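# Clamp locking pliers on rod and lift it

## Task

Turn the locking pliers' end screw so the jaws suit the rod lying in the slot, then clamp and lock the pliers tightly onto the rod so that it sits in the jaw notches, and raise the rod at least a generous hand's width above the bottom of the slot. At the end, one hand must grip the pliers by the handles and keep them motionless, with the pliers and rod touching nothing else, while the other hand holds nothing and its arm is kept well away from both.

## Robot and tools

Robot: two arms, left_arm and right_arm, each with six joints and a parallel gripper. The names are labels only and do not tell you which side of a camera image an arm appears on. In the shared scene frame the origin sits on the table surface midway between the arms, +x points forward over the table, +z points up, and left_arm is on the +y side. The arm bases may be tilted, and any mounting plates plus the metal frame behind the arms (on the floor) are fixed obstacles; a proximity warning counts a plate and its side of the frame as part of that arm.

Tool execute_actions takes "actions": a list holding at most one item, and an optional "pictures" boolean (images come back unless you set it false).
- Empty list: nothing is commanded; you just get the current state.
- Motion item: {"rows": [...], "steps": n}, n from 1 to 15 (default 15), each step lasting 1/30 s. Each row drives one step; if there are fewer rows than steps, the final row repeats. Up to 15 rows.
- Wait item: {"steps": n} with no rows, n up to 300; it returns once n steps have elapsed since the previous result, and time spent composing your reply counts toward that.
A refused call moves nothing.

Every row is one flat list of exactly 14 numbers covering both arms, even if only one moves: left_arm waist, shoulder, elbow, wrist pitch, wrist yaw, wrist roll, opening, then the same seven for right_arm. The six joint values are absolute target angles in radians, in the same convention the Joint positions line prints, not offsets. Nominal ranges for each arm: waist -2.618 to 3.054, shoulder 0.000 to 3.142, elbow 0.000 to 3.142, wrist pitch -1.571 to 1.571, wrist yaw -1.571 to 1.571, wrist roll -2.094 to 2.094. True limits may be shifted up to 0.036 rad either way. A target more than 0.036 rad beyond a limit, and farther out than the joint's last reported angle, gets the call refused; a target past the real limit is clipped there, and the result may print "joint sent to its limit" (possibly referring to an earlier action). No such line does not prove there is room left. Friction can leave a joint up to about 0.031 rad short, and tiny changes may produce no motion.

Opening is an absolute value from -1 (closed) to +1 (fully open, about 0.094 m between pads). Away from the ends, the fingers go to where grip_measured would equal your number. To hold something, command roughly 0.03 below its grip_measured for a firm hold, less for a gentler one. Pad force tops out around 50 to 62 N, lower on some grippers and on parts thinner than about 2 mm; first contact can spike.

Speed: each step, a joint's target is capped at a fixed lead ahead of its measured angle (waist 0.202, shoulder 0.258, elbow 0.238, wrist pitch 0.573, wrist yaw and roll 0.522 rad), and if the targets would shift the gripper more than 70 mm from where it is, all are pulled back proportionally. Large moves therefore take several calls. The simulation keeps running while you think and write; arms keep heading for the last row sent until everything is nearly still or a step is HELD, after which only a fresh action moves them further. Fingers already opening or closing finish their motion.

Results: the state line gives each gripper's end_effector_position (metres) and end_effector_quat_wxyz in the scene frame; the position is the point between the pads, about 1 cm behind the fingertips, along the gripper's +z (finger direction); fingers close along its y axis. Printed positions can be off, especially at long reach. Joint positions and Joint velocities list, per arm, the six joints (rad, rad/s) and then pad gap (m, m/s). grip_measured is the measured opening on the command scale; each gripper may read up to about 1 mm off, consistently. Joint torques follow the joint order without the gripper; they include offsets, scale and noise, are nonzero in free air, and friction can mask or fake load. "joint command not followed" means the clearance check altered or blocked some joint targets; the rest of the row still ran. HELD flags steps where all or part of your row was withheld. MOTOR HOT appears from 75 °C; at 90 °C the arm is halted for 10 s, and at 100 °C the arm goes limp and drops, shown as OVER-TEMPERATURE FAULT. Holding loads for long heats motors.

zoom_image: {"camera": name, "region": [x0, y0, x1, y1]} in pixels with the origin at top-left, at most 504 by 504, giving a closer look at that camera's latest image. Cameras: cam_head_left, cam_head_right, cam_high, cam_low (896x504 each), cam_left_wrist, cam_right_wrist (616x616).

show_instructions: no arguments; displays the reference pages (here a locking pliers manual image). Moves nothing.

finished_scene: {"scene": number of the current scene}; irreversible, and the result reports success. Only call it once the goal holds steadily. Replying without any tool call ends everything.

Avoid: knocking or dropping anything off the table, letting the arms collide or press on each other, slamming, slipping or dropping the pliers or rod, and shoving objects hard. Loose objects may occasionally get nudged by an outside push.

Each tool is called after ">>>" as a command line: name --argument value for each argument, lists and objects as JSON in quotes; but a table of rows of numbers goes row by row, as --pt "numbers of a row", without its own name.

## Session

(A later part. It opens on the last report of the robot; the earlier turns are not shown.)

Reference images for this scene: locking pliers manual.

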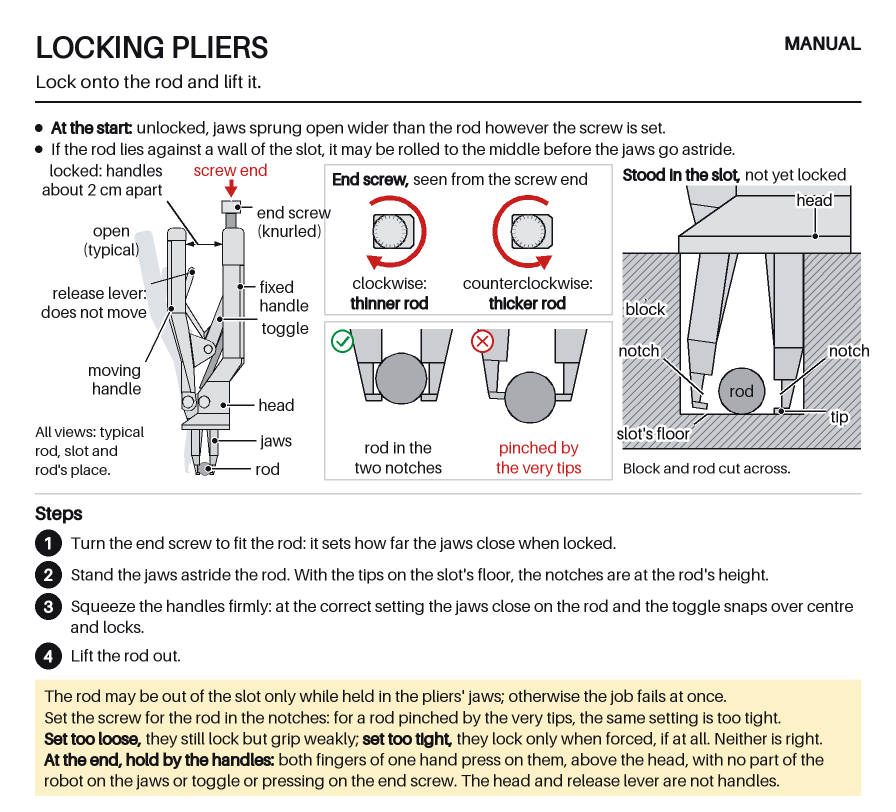

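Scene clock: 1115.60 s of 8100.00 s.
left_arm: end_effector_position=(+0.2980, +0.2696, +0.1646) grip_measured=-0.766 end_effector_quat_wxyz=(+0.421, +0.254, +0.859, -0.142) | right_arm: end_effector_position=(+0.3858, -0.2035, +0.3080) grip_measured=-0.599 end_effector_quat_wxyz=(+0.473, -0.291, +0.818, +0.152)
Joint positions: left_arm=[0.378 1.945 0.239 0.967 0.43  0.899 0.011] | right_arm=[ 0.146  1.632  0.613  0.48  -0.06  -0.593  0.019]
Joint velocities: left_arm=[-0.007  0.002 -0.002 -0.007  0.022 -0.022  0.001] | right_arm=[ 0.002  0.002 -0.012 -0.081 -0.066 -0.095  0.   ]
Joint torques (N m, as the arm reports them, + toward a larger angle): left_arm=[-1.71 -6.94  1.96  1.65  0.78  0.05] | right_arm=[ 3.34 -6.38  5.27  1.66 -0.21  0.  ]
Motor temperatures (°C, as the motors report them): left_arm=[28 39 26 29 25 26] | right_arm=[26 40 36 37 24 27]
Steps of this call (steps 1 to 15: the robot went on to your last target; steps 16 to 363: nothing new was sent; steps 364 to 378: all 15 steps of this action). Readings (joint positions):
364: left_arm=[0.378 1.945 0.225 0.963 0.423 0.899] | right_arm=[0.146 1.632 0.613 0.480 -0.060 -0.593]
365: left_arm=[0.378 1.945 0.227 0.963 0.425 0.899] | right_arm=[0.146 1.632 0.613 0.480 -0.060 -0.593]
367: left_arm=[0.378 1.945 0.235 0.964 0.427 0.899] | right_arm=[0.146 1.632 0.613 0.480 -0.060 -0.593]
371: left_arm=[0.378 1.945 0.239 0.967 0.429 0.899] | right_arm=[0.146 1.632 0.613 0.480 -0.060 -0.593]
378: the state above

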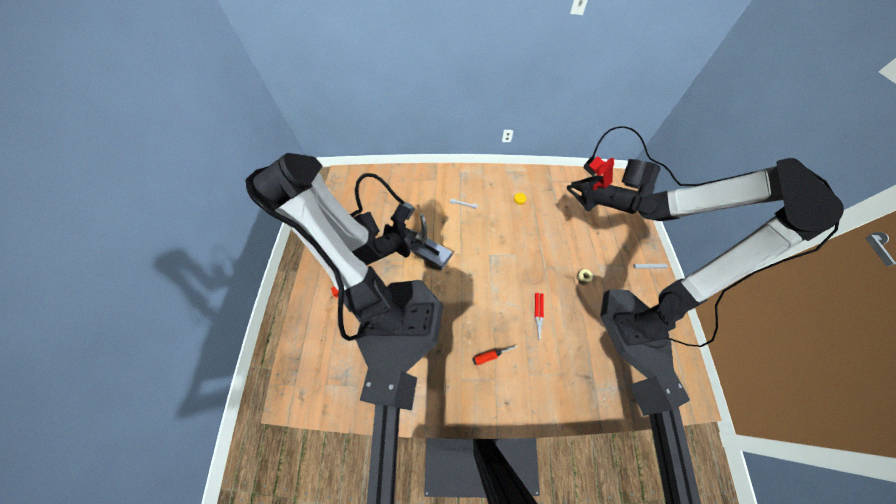

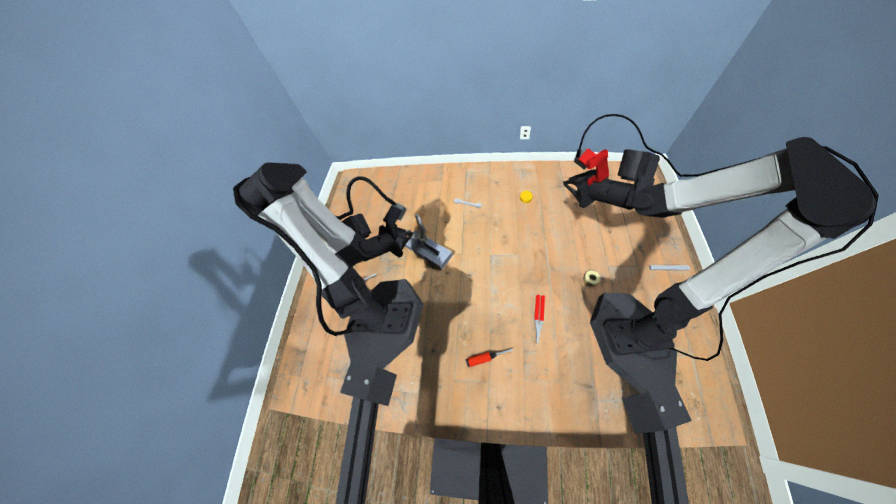

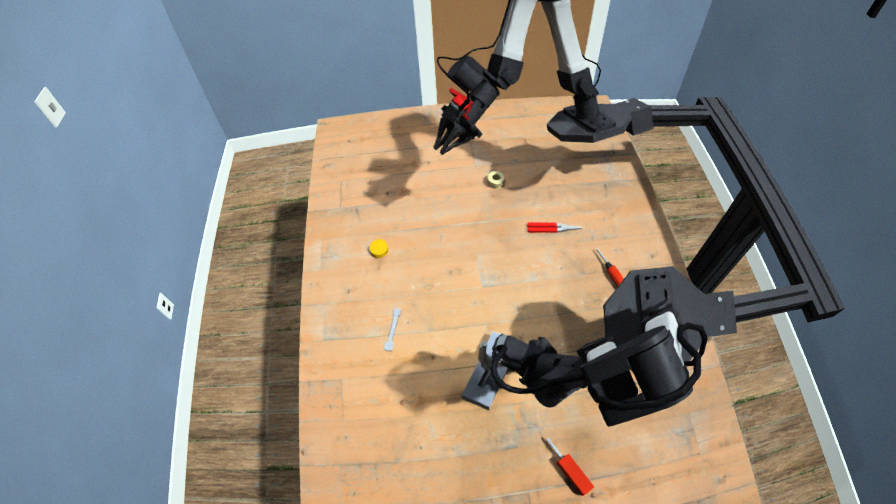

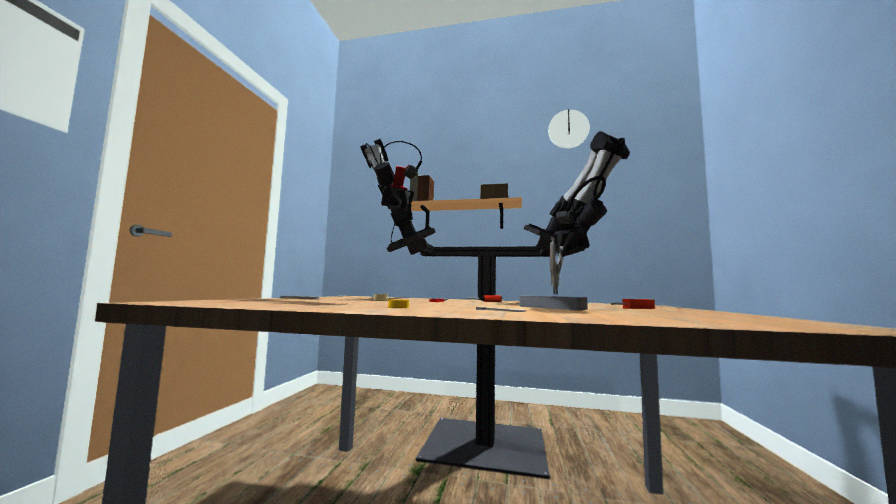

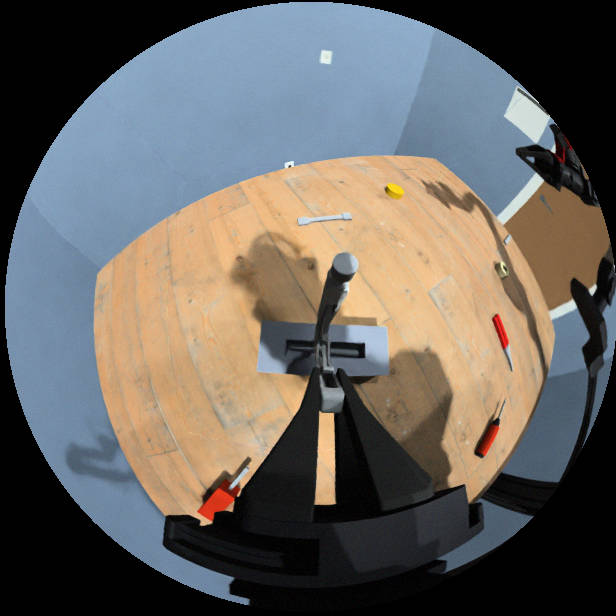

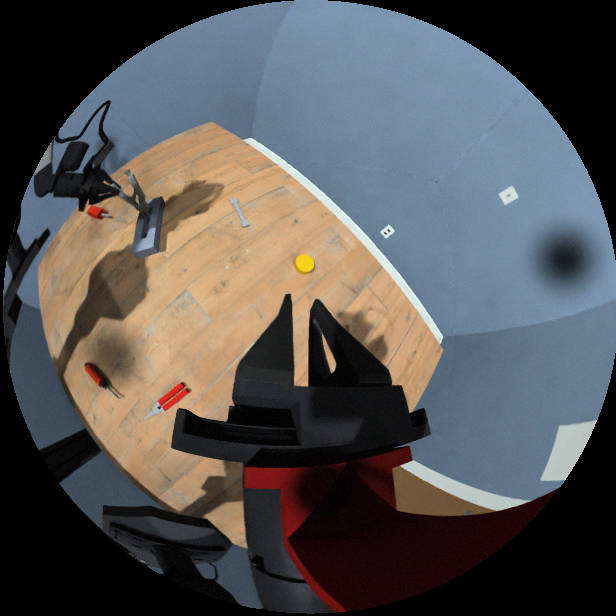

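>>> execute_actions --actions '[{"rows":[[0.389,1.958,0.25,1.005,0.461,0.892,-0.8,0.15,1.64,0.6,0.455,-0.05,-0.6,-0.6],[0.389,1.963,0.25,1.013,0.461,0.892,-0.8,0.15,1.64,0.6,0.455,-0.05,-0.6,-0.6],[0.389,1.968,0.25,1.02,0.461,0.892,-0.8,0.15,1.64,0.6,0.455,-0.05,-0.6,-0.6],[0.389,1.973,0.25,1.025,0.461,0.892,-0.8,0.15,1.64,0.6,0.455,-0.05,-0.6,-0.6],[0.389,1.978,0.25,1.03,0.461,0.892,-0.8,0.15,1.64,0.6,0.455,-0.05,-0.6,-0.6],[0.389,1.983,0.25,1.035,0.461,0.892,-0.8,0.15,1.64,0.6,0.455,-0.05,-0.6,-0.6],[0.389,1.988,0.25,1.04,0.461,0.892,-0.8,0.15,1.64,0.6,0.455,-0.05,-0.6,-0.6],[0.389,1.993,0.25,1.044,0.461,0.892,-0.8,0.15,1.64,0.6,0.455,-0.05,-0.6,-0.6],[0.389,1.998,0.25,1.044,0.461,0.892,-0.8,0.15,1.64,0.6,0.455,-0.05,-0.6,-0.6],[0.389,2.003,0.25,1.044,0.461,0.892,-0.8,0.15,1.64,0.6,0.455,-0.05,-0.6,-0.6],[0.389,2.007,0.25,1.044,0.461,0.892,-0.8,0.15,1.64,0.6,0.455,-0.05,-0.6,-0.6]]}]' --pictures false

>>> execute_actions --actions '[{"steps":10}]'

>>> zoom_image --camera "cam_right_wrist" --region '[120, 185, 180, 245]'

>>> zoom_image --camera "cam_head_left" --region '[405, 225, 455, 270]'

>>> zoom_image --camera "cam_low" --region '[520, 260, 590, 310]'

Scene clock: 1137.53 s of 8100.00 s.
left_arm: end_effector_position=(+0.2961, +0.2663, +0.1594) grip_measured=-0.766 end_effector_quat_wxyz=(+0.421, +0.254, +0.859, -0.144) | right_arm: end_effector_position=(+0.3858, -0.2035, +0.3080) grip_measured=-0.599 end_effector_quat_wxyz=(+0.473, -0.291, +0.818, +0.152)
Joint positions: left_arm=[0.378 1.994 0.239 1.013 0.434 0.898 0.011] | right_arm=[ 0.146  1.632  0.613  0.48  -0.06  -0.593  0.019]
Joint velocities: left_arm=[ 0.002 -0.002 -0.002  0.037  0.007 -0.081 -0.002] | right_arm=[ 0.002  0.007  0.012 -0.037  0.051  0.051  0.   ]
Joint torques (N m, as the arm reports them, + toward a larger angle): left_arm=[-1.8  -6.78  0.9   1.69  0.72  0.05] | right_arm=[ 3.23 -6.18  5.05  1.65 -0.23  0.  ]
Motor temperatures (°C, as the motors report them): left_arm=[28 38 25 29 25 26] | right_arm=[26 40 36 37 24 27]
Steps of this call (steps 1 to 15: the robot went on to your last target; steps 16 to 643: nothing new was sent; steps 644 to 658: all 15 steps of this action). Readings (joint positions):
644: left_arm=[0.378 1.945 0.239 0.968 0.431 0.899] | right_arm=[0.146 1.632 0.613 0.480 -0.060 -0.593]
645: left_arm=[0.378 1.945 0.239 0.970 0.431 0.899] | right_arm=[0.146 1.632 0.613 0.480 -0.060 -0.593]
647: left_arm=[0.378 1.951 0.239 0.981 0.431 0.899] | right_arm=[0.146 1.632 0.613 0.480 -0.060 -0.593]
651: left_arm=[0.378 1.972 0.239 0.999 0.431 0.899] | right_arm=[0.146 1.632 0.613 0.480 -0.060 -0.593]
658: the state above

Scene clock: 1137.87 s of 8100.00 s.
left_arm: end_effector_position=(+0.2966, +0.2666, +0.1597) grip_measured=-0.766 end_effector_quat_wxyz=(+0.422, +0.254, +0.858, -0.143) | right_arm: end_effector_position=(+0.3858, -0.2035, +0.3080) grip_measured=-0.599 end_effector_quat_wxyz=(+0.473, -0.291, +0.818, +0.152)
Joint positions: left_arm=[0.378 1.994 0.239 1.017 0.434 0.898 0.011] | right_arm=[ 0.146  1.632  0.613  0.48  -0.06  -0.593  0.019]
Joint velocities: left_arm=[-0.002 -0.012 -0.022 -0.051  0.007 -0.022 -0.002] | right_arm=[ 0.002  0.027 -0.002 -0.037 -0.037  0.007 -0.001]
Joint torques (N m, as the arm reports them, + toward a larger angle): left_arm=[-1.75 -6.74  0.9   1.67  0.73  0.05] | right_arm=[ 3.14 -6.35  5.16  1.68 -0.23  0.03]
Motor temperatures (°C, as the motors report them): left_arm=[28 38 25 29 25 26] | right_arm=[26 40 36 37 24 27]
Steps of this call (steps 1 to 10: the robot went on to your last target). Readings (joint positions):
1: left_arm=[0.378 1.994 0.239 1.014 0.434 0.898] | right_arm=[0.146 1.632 0.613 0.480 -0.060 -0.593]
2: left_arm=[0.378 1.994 0.239 1.015 0.434 0.898] | right_arm=[0.146 1.632 0.613 0.480 -0.060 -0.593]
4: left_arm=[0.378 1.994 0.239 1.015 0.434 0.898] | right_arm=[0.146 1.632 0.613 0.480 -0.060 -0.593]
8: left_arm=[0.378 1.994 0.239 1.017 0.434 0.898] | right_arm=[0.146 1.632 0.613 0.480 -0.060 -0.593]
10: the state above

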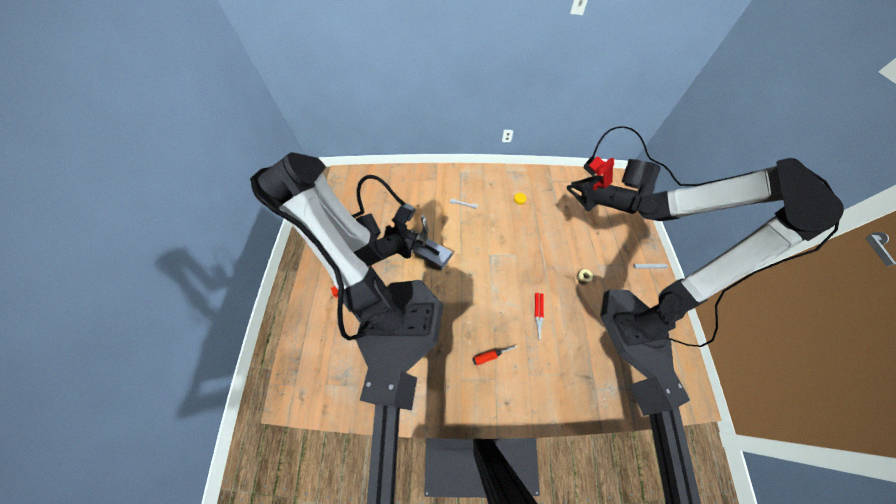

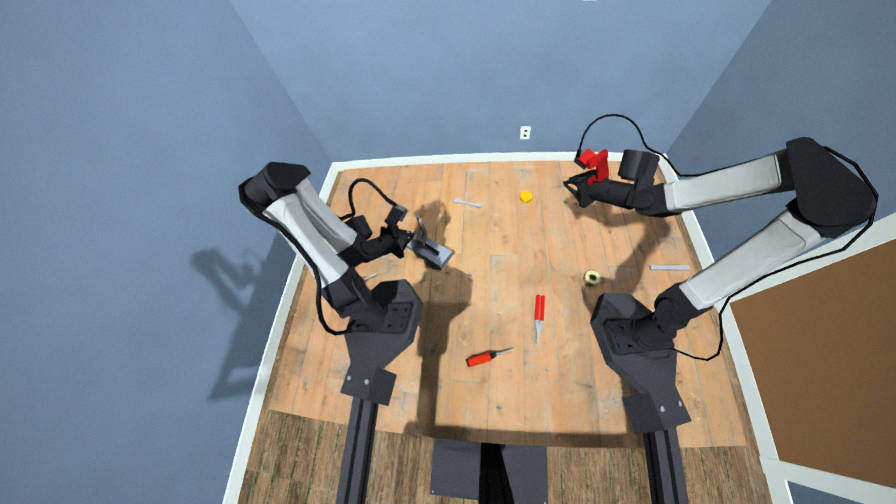

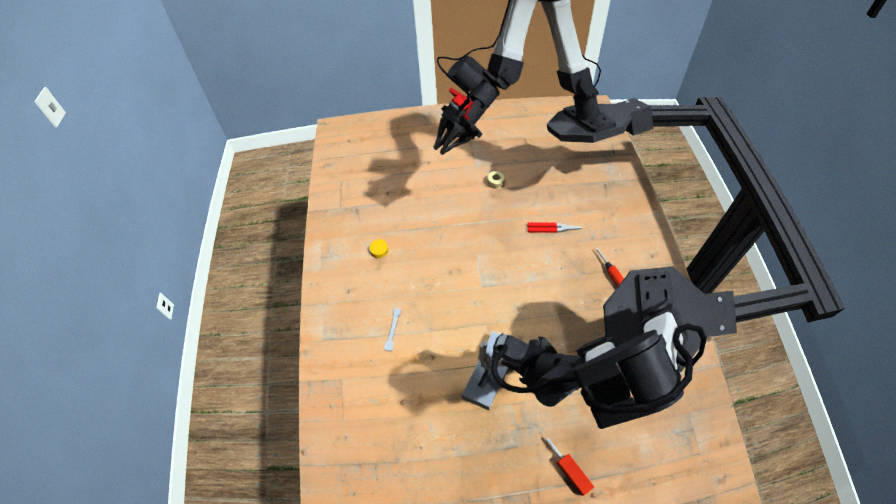

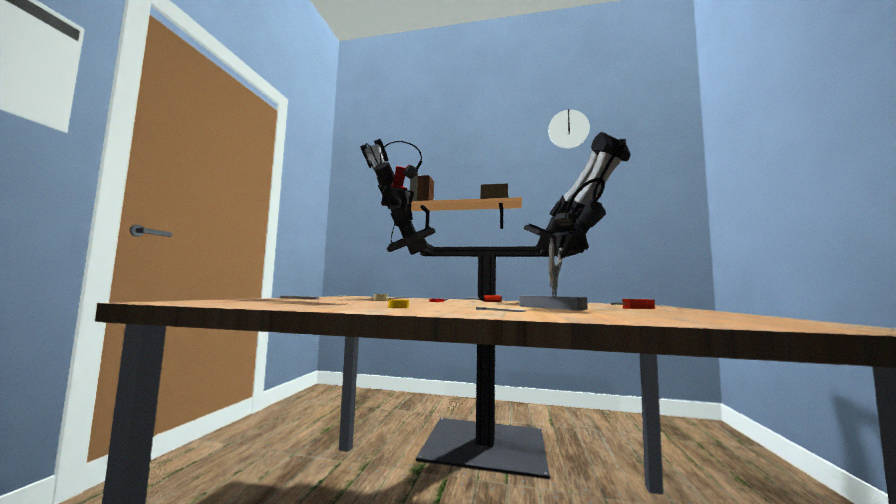

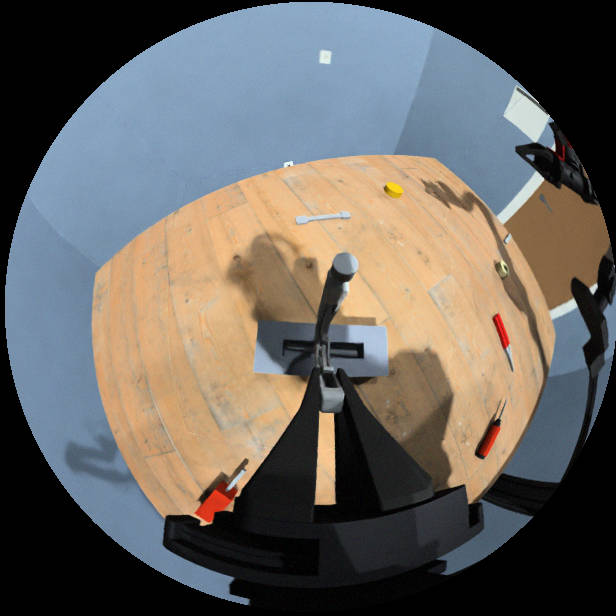

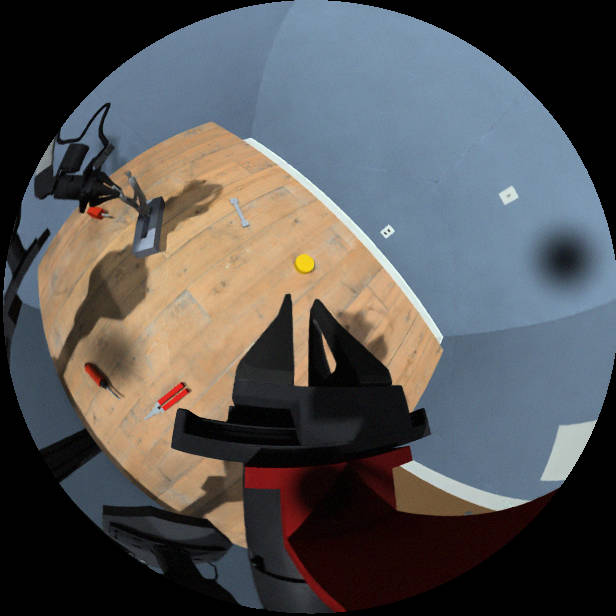

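Region (120, 185, 180, 245) of cam_right_wrist's 616x616 image, scaled by 8.400, with more detail than that image has.

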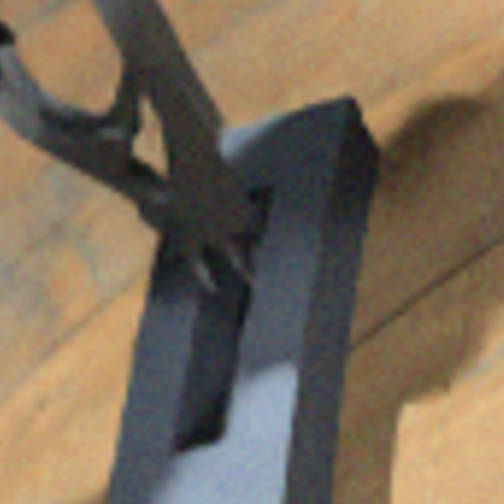

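Region (405, 225, 455, 270) of cam_head_left's 896x504 image, scaled by 10.080, with more detail than that image has; it fills the top 454 rows of this view, and the rest is white.

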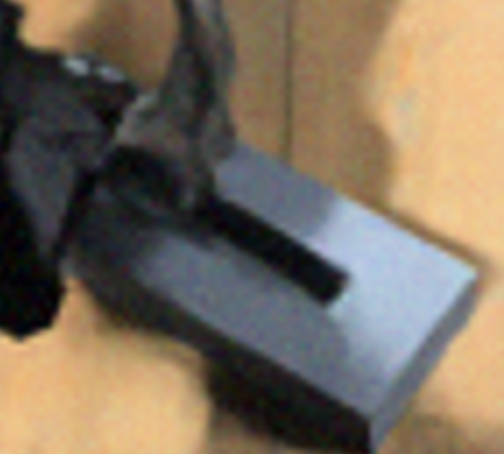

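Region (520, 260, 590, 310) of cam_low's 896x504 image, scaled by 7.200, with more detail than that image has; it fills the top 360 rows of this view, and the rest is white.

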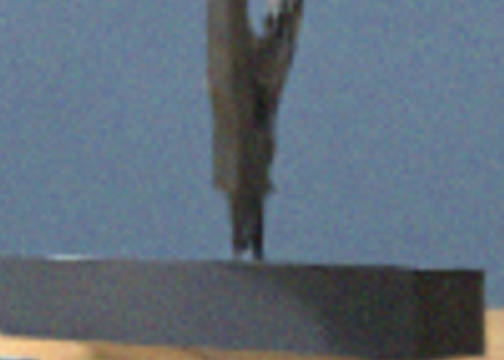

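>>> execute_actions --actions '[{"rows":[[0.389,2.012,0.25,1.04,0.445,0.892,-0.8,0.15,1.64,0.6,0.455,-0.05,-0.6,-0.6],[0.389,2.015,0.25,1.04,0.445,0.892,-0.8,0.15,1.64,0.6,0.455,-0.05,-0.6,-0.6],[0.389,2.018,0.25,1.044,0.445,0.892,-0.8,0.15,1.64,0.6,0.455,-0.05,-0.6,-0.6],[0.389,2.021,0.25,1.05,0.445,0.892,-0.8,0.15,1.64,0.6,0.455,-0.05,-0.6,-0.6],[0.389,2.024,0.25,1.056,0.445,0.892,-0.8,0.15,1.64,0.6,0.455,-0.05,-0.6,-0.6],[0.389,2.028,0.25,1.061,0.445,0.892,-0.8,0.15,1.64,0.6,0.455,-0.05,-0.6,-0.6],[0.389,2.032,0.25,1.066,0.445,0.892,-0.8,0.15,1.64,0.6,0.455,-0.05,-0.6,-0.6],[0.389,2.036,0.25,1.07,0.445,0.892,-0.8,0.15,1.64,0.6,0.455,-0.05,-0.6,-0.6],[0.389,2.04,0.25,1.074,0.445,0.892,-0.8,0.15,1.64,0.6,0.455,-0.05,-0.6,-0.6],[0.389,2.044,0.25,1.078,0.445,0.892,-0.8,0.15,1.64,0.6,0.455,-0.05,-0.6,-0.6],[0.389,2.048,0.25,1.082,0.445,0.892,-0.8,0.15,1.64,0.6,0.455,-0.05,-0.6,-0.6],[0.389,2.052,0.25,1.085,0.445,0.892,-0.8,0.15,1.64,0.6,0.455,-0.05,-0.6,-0.6],[0.389,2.056,0.25,1.085,0.445,0.892,-0.8,0.15,1.64,0.6,0.455,-0.05,-0.6,-0.6]]}]' --pictures false

>>> execute_actions --actions '[{"steps":10}]'

>>> zoom_image --camera "cam_right_wrist" --region '[120, 185, 180, 245]'

>>> zoom_image --camera "cam_low" --region '[520, 260, 590, 310]'

Scene clock: 1152.27 s of 8100.00 s.
left_arm: end_effector_position=(+0.2981, +0.2650, +0.1582) grip_measured=-0.766 end_effector_quat_wxyz=(+0.430, +0.255, +0.854, -0.141) | right_arm: end_effector_position=(+0.3858, -0.2035, +0.3080) grip_measured=-0.599 end_effector_quat_wxyz=(+0.473, -0.291, +0.818, +0.152)
Joint positions: left_arm=[0.378 2.035 0.239 1.074 0.443 0.898 0.011] | right_arm=[ 0.146  1.632  0.613  0.48  -0.06  -0.593  0.019]
Joint velocities: left_arm=[-0.002  0.046  0.007  0.007  0.022  0.081  0.001] | right_arm=[-0.012  0.007  0.007 -0.007  0.022 -0.007  0.   ]
Joint torques (N m, as the arm reports them, + toward a larger angle): left_arm=[-1.8  -6.37  0.65  1.42  0.48  0.05] | right_arm=[ 3.2  -6.17  5.29  1.66 -0.22  0.03]
Motor temperatures (°C, as the motors report them): left_arm=[27 37 25 30 25 26] | right_arm=[26 40 36 37 24 27]
Steps of this call (steps 1 to 15: the robot went on to your last target; steps 16 to 417: nothing new was sent; steps 418 to 432: all 15 steps of this action). Readings (joint positions):
418: left_arm=[0.378 1.994 0.239 1.017 0.434 0.898] | right_arm=[0.146 1.632 0.613 0.480 -0.060 -0.593]
419: left_arm=[0.378 1.996 0.239 1.017 0.434 0.898] | right_arm=[0.146 1.632 0.613 0.480 -0.060 -0.593]
421: left_arm=[0.378 2.001 0.239 1.022 0.434 0.898] | right_arm=[0.146 1.632 0.613 0.480 -0.060 -0.593]
425: left_arm=[0.378 2.012 0.239 1.041 0.437 0.898] | right_arm=[0.146 1.632 0.613 0.480 -0.060 -0.593]
432: the state above

Scene clock: 1152.60 s of 8100.00 s.
left_arm: end_effector_position=(+0.2983, +0.2649, +0.1582) grip_measured=-0.766 end_effector_quat_wxyz=(+0.431, +0.255, +0.854, -0.141) | right_arm: end_effector_position=(+0.3858, -0.2035, +0.3080) grip_measured=-0.599 end_effector_quat_wxyz=(+0.473, -0.291, +0.818, +0.152)
Joint positions: left_arm=[0.378 2.038 0.239 1.078 0.444 0.898 0.011] | right_arm=[ 0.146  1.632  0.613  0.48  -0.06  -0.593  0.019]
Joint velocities: left_arm=[ 0.007  0.012  0.012 -0.037 -0.022  0.051 -0.001] | right_arm=[ 0.012  0.017  0.012  0.022  0.007 -0.095 -0.   ]
Joint torques (N m, as the arm reports them, + toward a larger angle): left_arm=[-1.79 -6.32  0.64  1.49  0.46  0.06] | right_arm=[ 3.12 -6.18  5.34  1.61 -0.27  0.  ]
Motor temperatures (°C, as the motors report them): left_arm=[27 37 25 30 25 26] | right_arm=[26 40 36 37 24 27]
Steps of this call (steps 1 to 10: the robot went on to your last target). Readings (joint positions):
1: left_arm=[0.378 2.036 0.239 1.075 0.444 0.898] | right_arm=[0.146 1.632 0.613 0.480 -0.060 -0.593]
2: left_arm=[0.378 2.037 0.239 1.076 0.444 0.898] | right_arm=[0.146 1.632 0.613 0.480 -0.060 -0.593]
4: left_arm=[0.378 2.038 0.239 1.078 0.444 0.898] | right_arm=[0.146 1.632 0.613 0.480 -0.060 -0.593]
8: left_arm=[0.378 2.038 0.239 1.078 0.444 0.898] | right_arm=[0.146 1.632 0.613 0.480 -0.060 -0.593]
10: the state above

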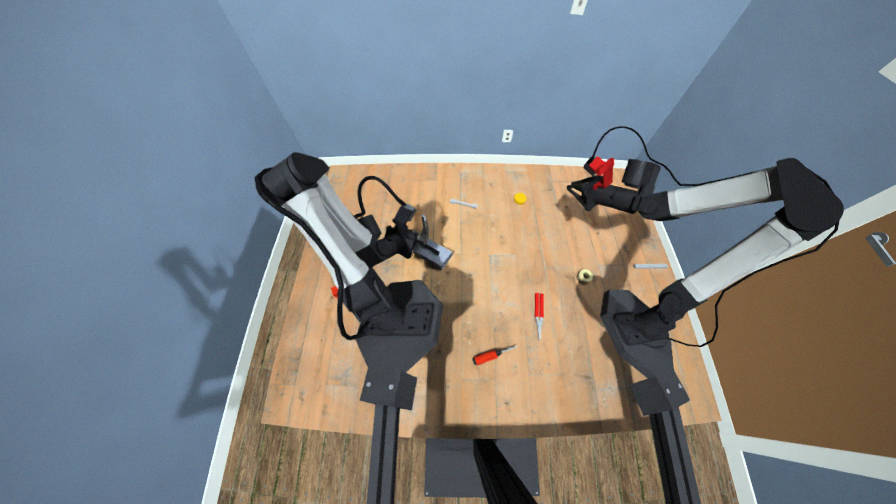

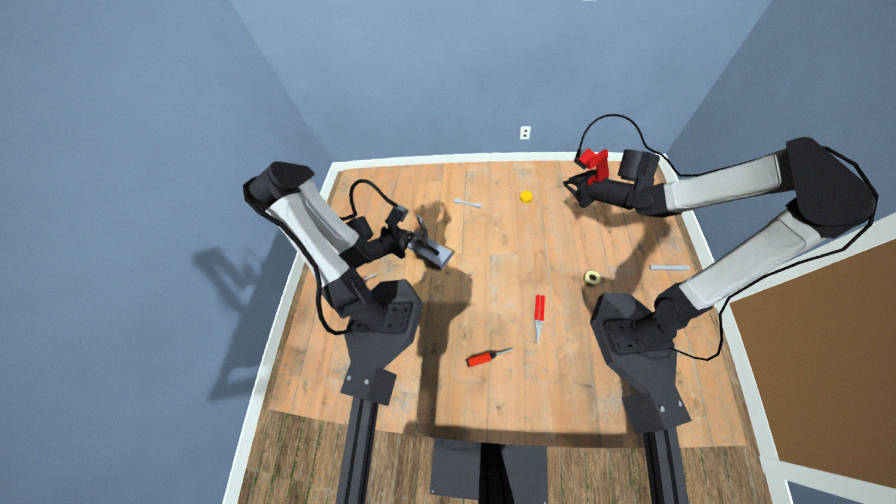

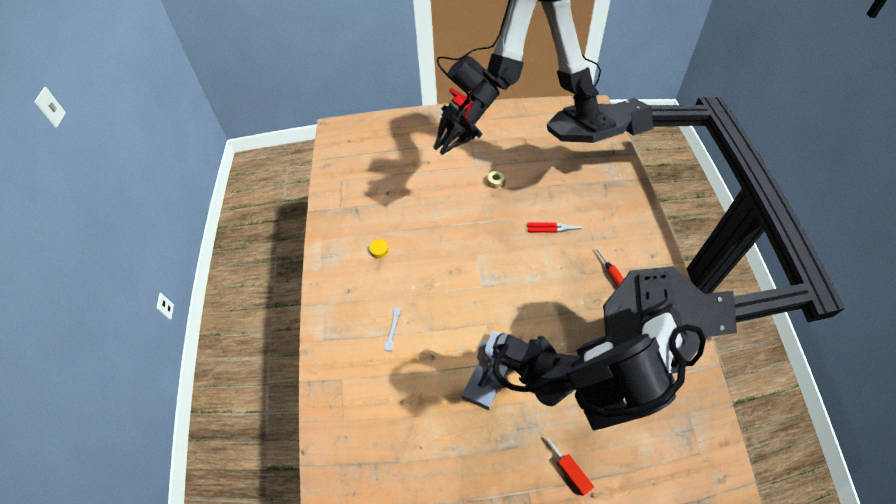

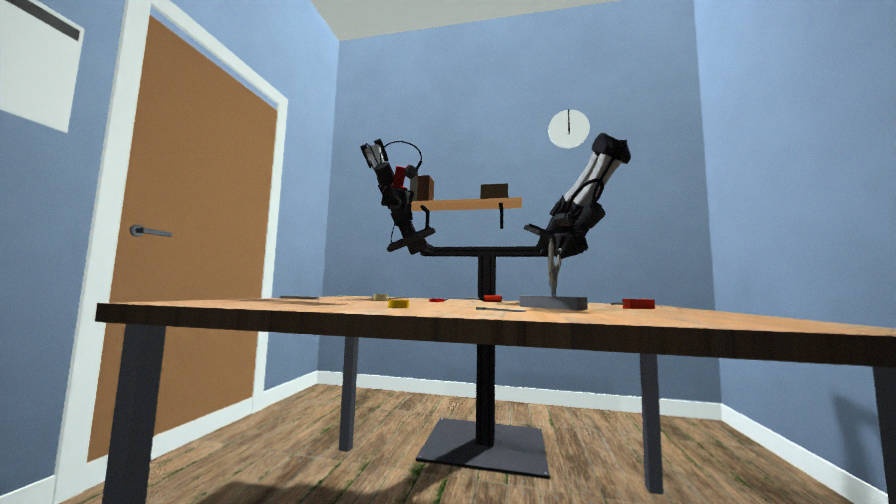

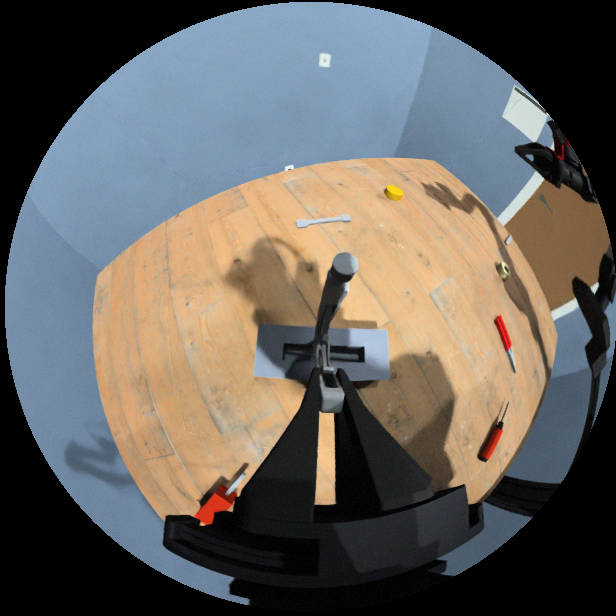

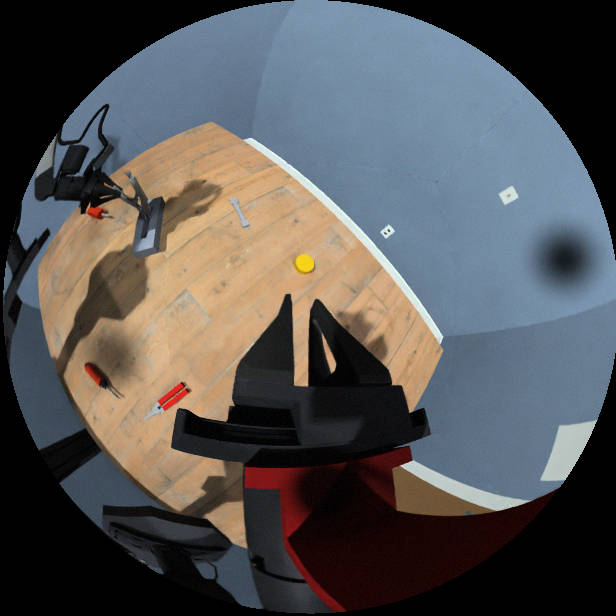

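Region (120, 185, 180, 245) of cam_right_wrist's 616x616 image, scaled by 8.400, with more detail than that image has.

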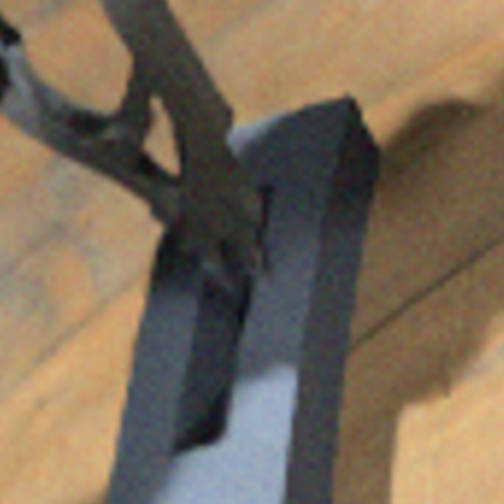

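Region (520, 260, 590, 310) of cam_low's 896x504 image, scaled by 7.200, with more detail than that image has; it fills the top 360 rows of this view, and the rest is white.

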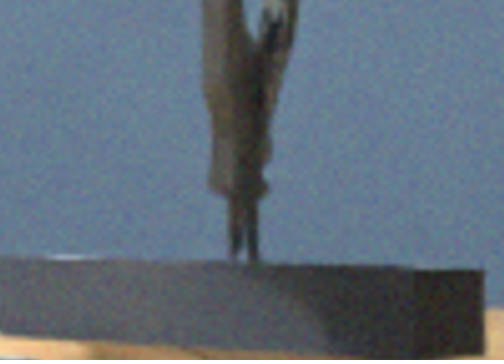

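>>> execute_actions --actions '[{"rows":[[0.389,2.02,0.25,1.07,0.445,0.892,-0.8,0.15,1.64,0.6,0.455,-0.05,-0.6,-0.6],[0.389,2.005,0.25,1.055,0.445,0.892,-0.8,0.15,1.64,0.6,0.455,-0.05,-0.6,-0.6],[0.389,1.99,0.25,1.04,0.44,0.892,-0.8,0.15,1.64,0.6,0.455,-0.05,-0.6,-0.6],[0.389,1.975,0.25,1.02,0.435,0.892,-0.8,0.15,1.64,0.6,0.455,-0.05,-0.6,-0.6],[0.389,1.96,0.25,1.0,0.43,0.892,-0.8,0.15,1.64,0.6,0.455,-0.05,-0.6,-0.6],[0.389,1.945,0.25,0.98,0.425,0.892,-0.8,0.15,1.64,0.6,0.455,-0.05,-0.6,-0.6],[0.389,1.93,0.25,0.96,0.42,0.892,-0.8,0.15,1.64,0.6,0.455,-0.05,-0.6,-0.6],[0.389,1.915,0.25,0.945,0.42,0.892,-0.8,0.15,1.64,0.6,0.455,-0.05,-0.6,-0.6],[0.389,1.905,0.25,0.94,0.42,0.892,-0.8,0.15,1.64,0.6,0.455,-0.05,-0.6,-0.6]]}]' --pictures false

>>> execute_actions --actions '[{"steps":10}]' --pictures false

Scene clock: 1162.13 s of 8100.00 s.
left_arm: end_effector_position=(+0.3012, +0.2751, +0.1673) grip_measured=-0.766 end_effector_quat_wxyz=(+0.422, +0.252, +0.861, -0.130) | right_arm: end_effector_position=(+0.3858, -0.2035, +0.3080) grip_measured=-0.599 end_effector_quat_wxyz=(+0.473, -0.291, +0.818, +0.152)
Joint positions: left_arm=[0.378 1.917 0.239 0.955 0.412 0.898 0.011] | right_arm=[ 0.146  1.632  0.613  0.48  -0.06  -0.593  0.019]
Joint velocities: left_arm=[ 0.002 -0.007  0.012 -0.168 -0.051  0.007 -0.   ] | right_arm=[-0.027 -0.002 -0.002  0.007 -0.066 -0.037  0.001]
Joint torques (N m, as the arm reports them, + toward a larger angle): left_arm=[-1.71 -9.11  1.4   1.48  0.57  0.06] | right_arm=[ 3.3  -6.2   5.1   1.66 -0.29 -0.02]
Motor temperatures (°C, as the motors report them): left_arm=[27 37 25 30 25 26] | right_arm=[26 40 36 37 24 27]
Steps of this call (steps 1 to 15: the robot went on to your last target; steps 16 to 271: nothing new was sent; steps 272 to 286: all 15 steps of this action). Readings (joint positions):
272: left_arm=[0.378 2.037 0.239 1.078 0.444 0.898] | right_arm=[0.146 1.632 0.613 0.480 -0.060 -0.593]
273: left_arm=[0.378 2.034 0.239 1.074 0.444 0.898] | right_arm=[0.146 1.632 0.613 0.480 -0.060 -0.593]
275: left_arm=[0.378 2.015 0.239 1.054 0.438 0.898] | right_arm=[0.146 1.632 0.613 0.480 -0.060 -0.593]
279: left_arm=[0.378 1.955 0.239 1.002 0.422 0.898] | right_arm=[0.146 1.632 0.613 0.480 -0.060 -0.593]
286: the state above

Scene clock: 1162.47 s of 8100.00 s.
left_arm: end_effector_position=(+0.2982, +0.2736, +0.1651) grip_measured=-0.766 end_effector_quat_wxyz=(+0.415, +0.252, +0.864, -0.134) | right_arm: end_effector_position=(+0.3858, -0.2035, +0.3080) grip_measured=-0.599 end_effector_quat_wxyz=(+0.473, -0.291, +0.818, +0.152)
Joint positions: left_arm=[0.378 1.917 0.239 0.938 0.409 0.898 0.011] | right_arm=[ 0.146  1.632  0.613  0.48  -0.06  -0.593  0.019]
Joint velocities: left_arm=[-0.012  0.012 -0.007 -0.022  0.066  0.066  0.   ] | right_arm=[ 0.002 -0.017  0.002 -0.007 -0.037  0.007 -0.   ]
Joint torques (N m, as the arm reports them, + toward a larger angle): left_arm=[-1.69 -9.03  1.41  1.39  0.57  0.06] | right_arm=[ 3.16 -6.24  5.24  1.68 -0.21 -0.01]
Motor temperatures (°C, as the motors report them): left_arm=[27 37 25 30 25 26] | right_arm=[26 40 36 37 24 27]
Steps of this call (steps 1 to 10: the robot went on to your last target). Readings (joint positions):
1: left_arm=[0.378 1.917 0.239 0.951 0.411 0.898] | right_arm=[0.146 1.632 0.613 0.480 -0.060 -0.593]
2: left_arm=[0.378 1.917 0.239 0.947 0.411 0.898] | right_arm=[0.146 1.632 0.613 0.480 -0.060 -0.593]
4: left_arm=[0.378 1.917 0.239 0.942 0.410 0.898] | right_arm=[0.146 1.632 0.613 0.480 -0.060 -0.593]
8: left_arm=[0.378 1.917 0.239 0.939 0.409 0.898] | right_arm=[0.146 1.632 0.613 0.480 -0.060 -0.593]
10: the state above

>>> execute_actions --actions '[{"rows":[[0.389,1.92,0.25,0.97,0.445,0.892,-0.8,0.15,1.64,0.6,0.455,-0.05,-0.6,-0.6],[0.389,1.93,0.25,0.98,0.452,0.892,-0.8,0.15,1.64,0.6,0.455,-0.05,-0.6,-0.6],[0.389,1.935,0.25,0.986,0.452,0.892,-0.8,0.15,1.64,0.6,0.455,-0.05,-0.6,-0.6],[0.389,1.94,0.25,0.992,0.452,0.892,-0.8,0.15,1.64,0.6,0.455,-0.05,-0.6,-0.6],[0.389,1.945,0.25,0.998,0.452,0.892,-0.8,0.15,1.64,0.6,0.455,-0.05,-0.6,-0.6],[0.389,1.95,0.25,1.004,0.452,0.892,-0.8,0.15,1.64,0.6,0.455,-0.05,-0.6,-0.6],[0.389,1.955,0.25,1.004,0.452,0.892,-0.8,0.15,1.64,0.6,0.455,-0.05,-0.6,-0.6],[0.389,1.96,0.25,1.004,0.452,0.892,-0.8,0.15,1.64,0.6,0.455,-0.05,-0.6,-0.6],[0.389,1.964,0.25,1.004,0.452,0.892,-0.8,0.15,1.64,0.6,0.455,-0.05,-0.6,-0.6],[0.389,1.968,0.25,1.004,0.452,0.892,-0.8,0.15,1.64,0.6,0.455,-0.05,-0.6,-0.6]]}]' --pictures false

>>> execute_actions --actions '[{"steps":10}]'

>>> zoom_image --camera "cam_right_wrist" --region '[120, 185, 180, 245]'

Scene clock: 1171.97 s of 8100.00 s.
left_arm: end_effector_position=(+0.2964, +0.2695, +0.1616) grip_measured=-0.766 end_effector_quat_wxyz=(+0.416, +0.253, +0.862, -0.141) | right_arm: end_effector_position=(+0.3858, -0.2035, +0.3080) grip_measured=-0.599 end_effector_quat_wxyz=(+0.473, -0.291, +0.818, +0.152)
Joint positions: left_arm=[0.378 1.957 0.239 0.972 0.421 0.898 0.011] | right_arm=[ 0.146  1.632  0.613  0.48  -0.06  -0.593  0.019]
Joint velocities: left_arm=[-0.007 -0.007 -0.017 -0.007 -0.007 -0.037 -0.001] | right_arm=[-0.002  0.012  0.012 -0.007 -0.037  0.037 -0.001]
Joint torques (N m, as the arm reports them, + toward a larger angle): left_arm=[-1.73 -6.82  1.09  1.7   0.77  0.06] | right_arm=[ 3.1  -6.39  5.2   1.63 -0.23  0.02]
Motor temperatures (°C, as the motors report them): left_arm=[27 37 25 30 25 26] | right_arm=[26 40 36 37 24 27]
Steps of this call (steps 1 to 30: the robot went on to your last target; steps 31 to 270: nothing new was sent; steps 271 to 285: all 15 steps of this action). Readings (joint positions):
271: left_arm=[0.378 1.917 0.239 0.938 0.409 0.898] | right_arm=[0.146 1.632 0.613 0.480 -0.060 -0.593]
272: left_arm=[0.378 1.917 0.239 0.939 0.411 0.898] | right_arm=[0.146 1.632 0.613 0.480 -0.060 -0.593]
274: left_arm=[0.378 1.918 0.239 0.946 0.416 0.898] | right_arm=[0.146 1.632 0.613 0.480 -0.060 -0.593]
278: left_arm=[0.378 1.938 0.239 0.967 0.420 0.898] | right_arm=[0.146 1.632 0.613 0.480 -0.060 -0.593]
285: the state above

Scene clock: 1172.30 s of 8100.00 s.
left_arm: end_effector_position=(+0.2972, +0.2699, +0.1622) grip_measured=-0.766 end_effector_quat_wxyz=(+0.418, +0.253, +0.861, -0.139) | right_arm: end_effector_position=(+0.3858, -0.2035, +0.3080) grip_measured=-0.599 end_effector_quat_wxyz=(+0.473, -0.291, +0.818, +0.152)
Joint positions: left_arm=[0.378 1.957 0.239 0.976 0.422 0.898 0.011] | right_arm=[ 0.146  1.632  0.613  0.48  -0.06  -0.593  0.019]
Joint velocities: left_arm=[-0.027  0.002  0.002  0.051 -0.051  0.007 -0.001] | right_arm=[ 0.012 -0.002  0.012 -0.037  0.051  0.022  0.   ]
Joint torques (N m, as the arm reports them, + toward a larger angle): left_arm=[-1.71 -6.81  1.14  1.7   0.76  0.05] | right_arm=[ 3.22 -6.18  5.35  1.65 -0.21  0.02]
Motor temperatures (°C, as the motors report them): left_arm=[27 37 25 30 25 26] | right_arm=[26 40 36 37 24 27]
Steps of this call (steps 1 to 10: the robot went on to your last target). Readings (joint positions):
1: left_arm=[0.378 1.957 0.239 0.973 0.421 0.898] | right_arm=[0.146 1.632 0.613 0.480 -0.060 -0.593]
2: left_arm=[0.378 1.957 0.239 0.974 0.422 0.898] | right_arm=[0.146 1.632 0.613 0.480 -0.060 -0.593]
4: left_arm=[0.378 1.957 0.239 0.975 0.422 0.898] | right_arm=[0.146 1.632 0.613 0.480 -0.060 -0.593]
8: left_arm=[0.378 1.957 0.239 0.976 0.422 0.898] | right_arm=[0.146 1.632 0.613 0.480 -0.060 -0.593]
10: the state above

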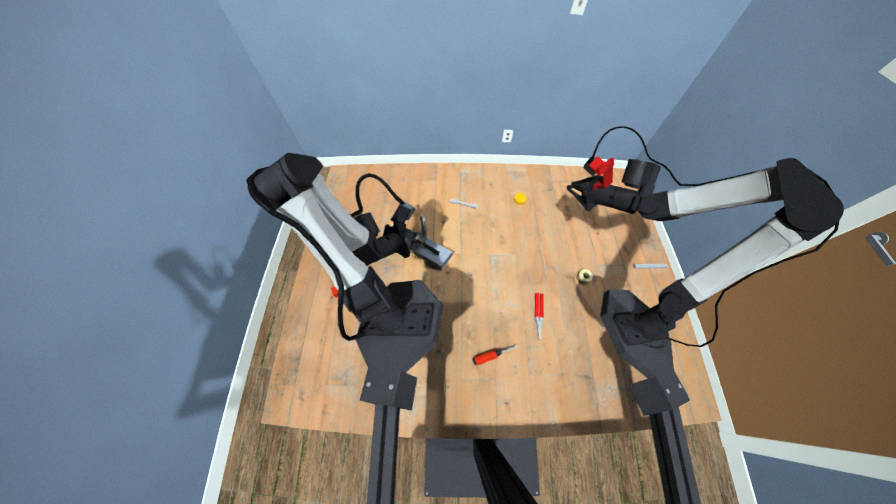

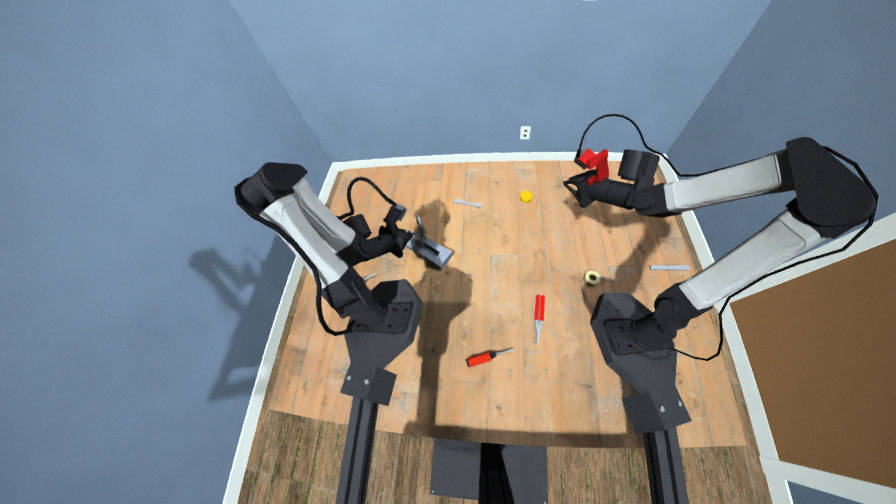

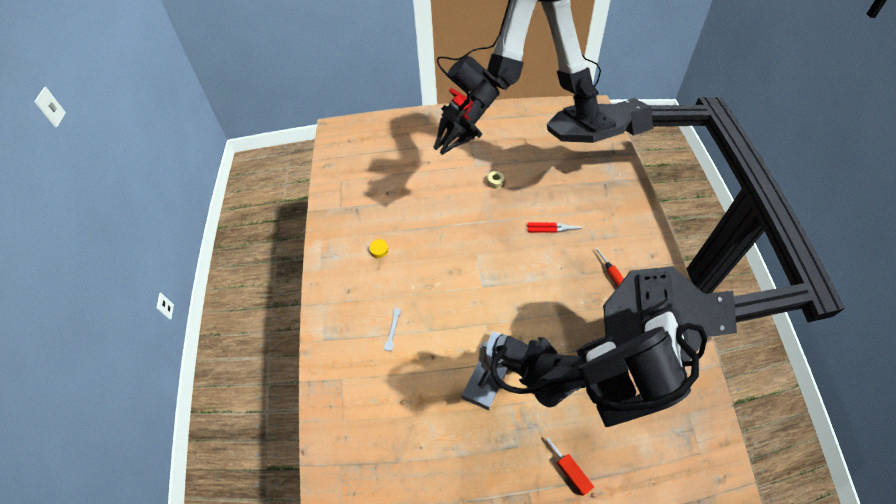

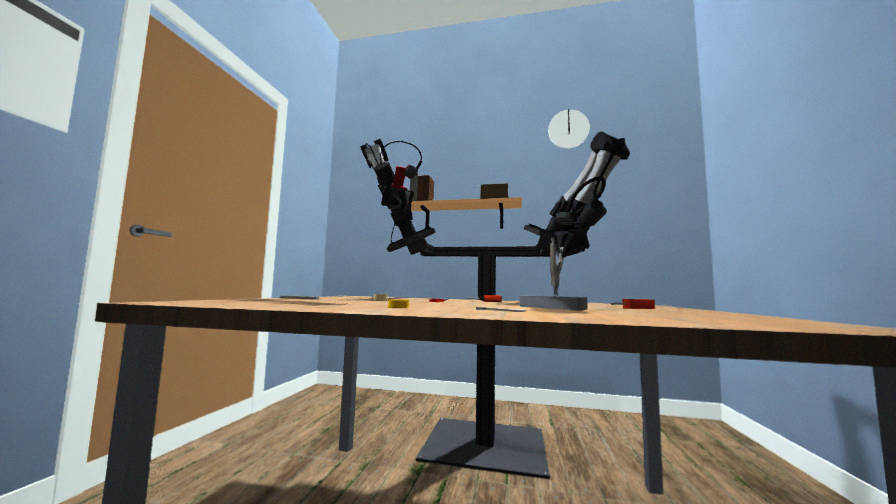

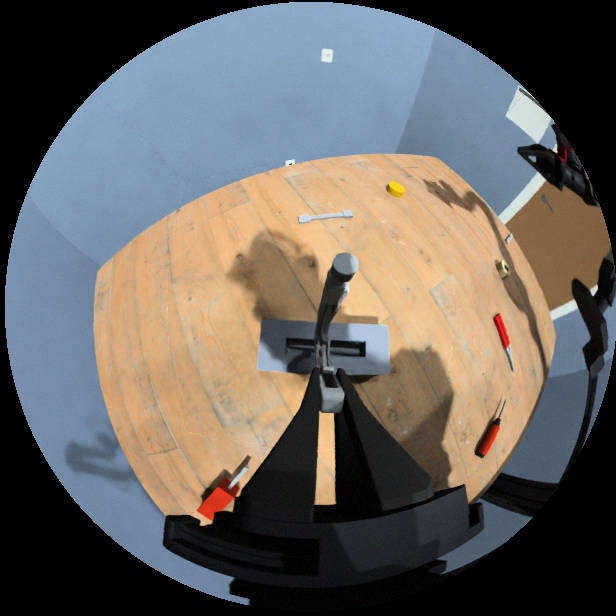

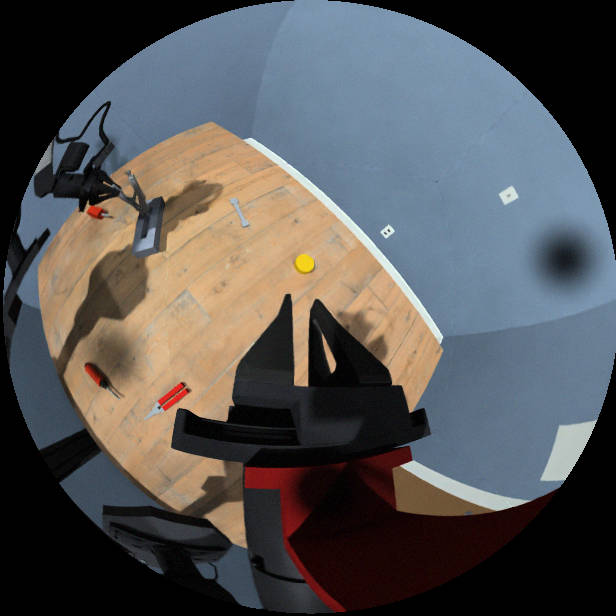

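Region (120, 185, 180, 245) of cam_right_wrist's 616x616 image, scaled by 8.400, with more detail than that image has.

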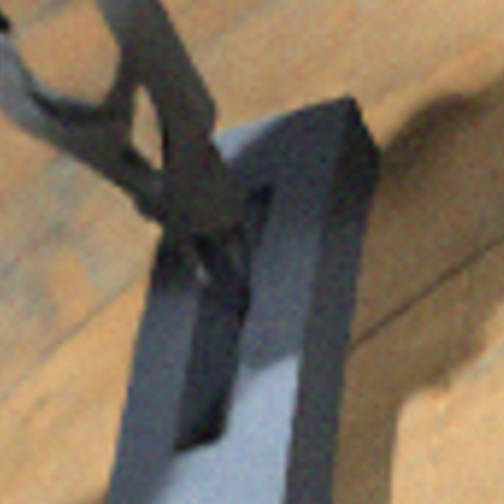

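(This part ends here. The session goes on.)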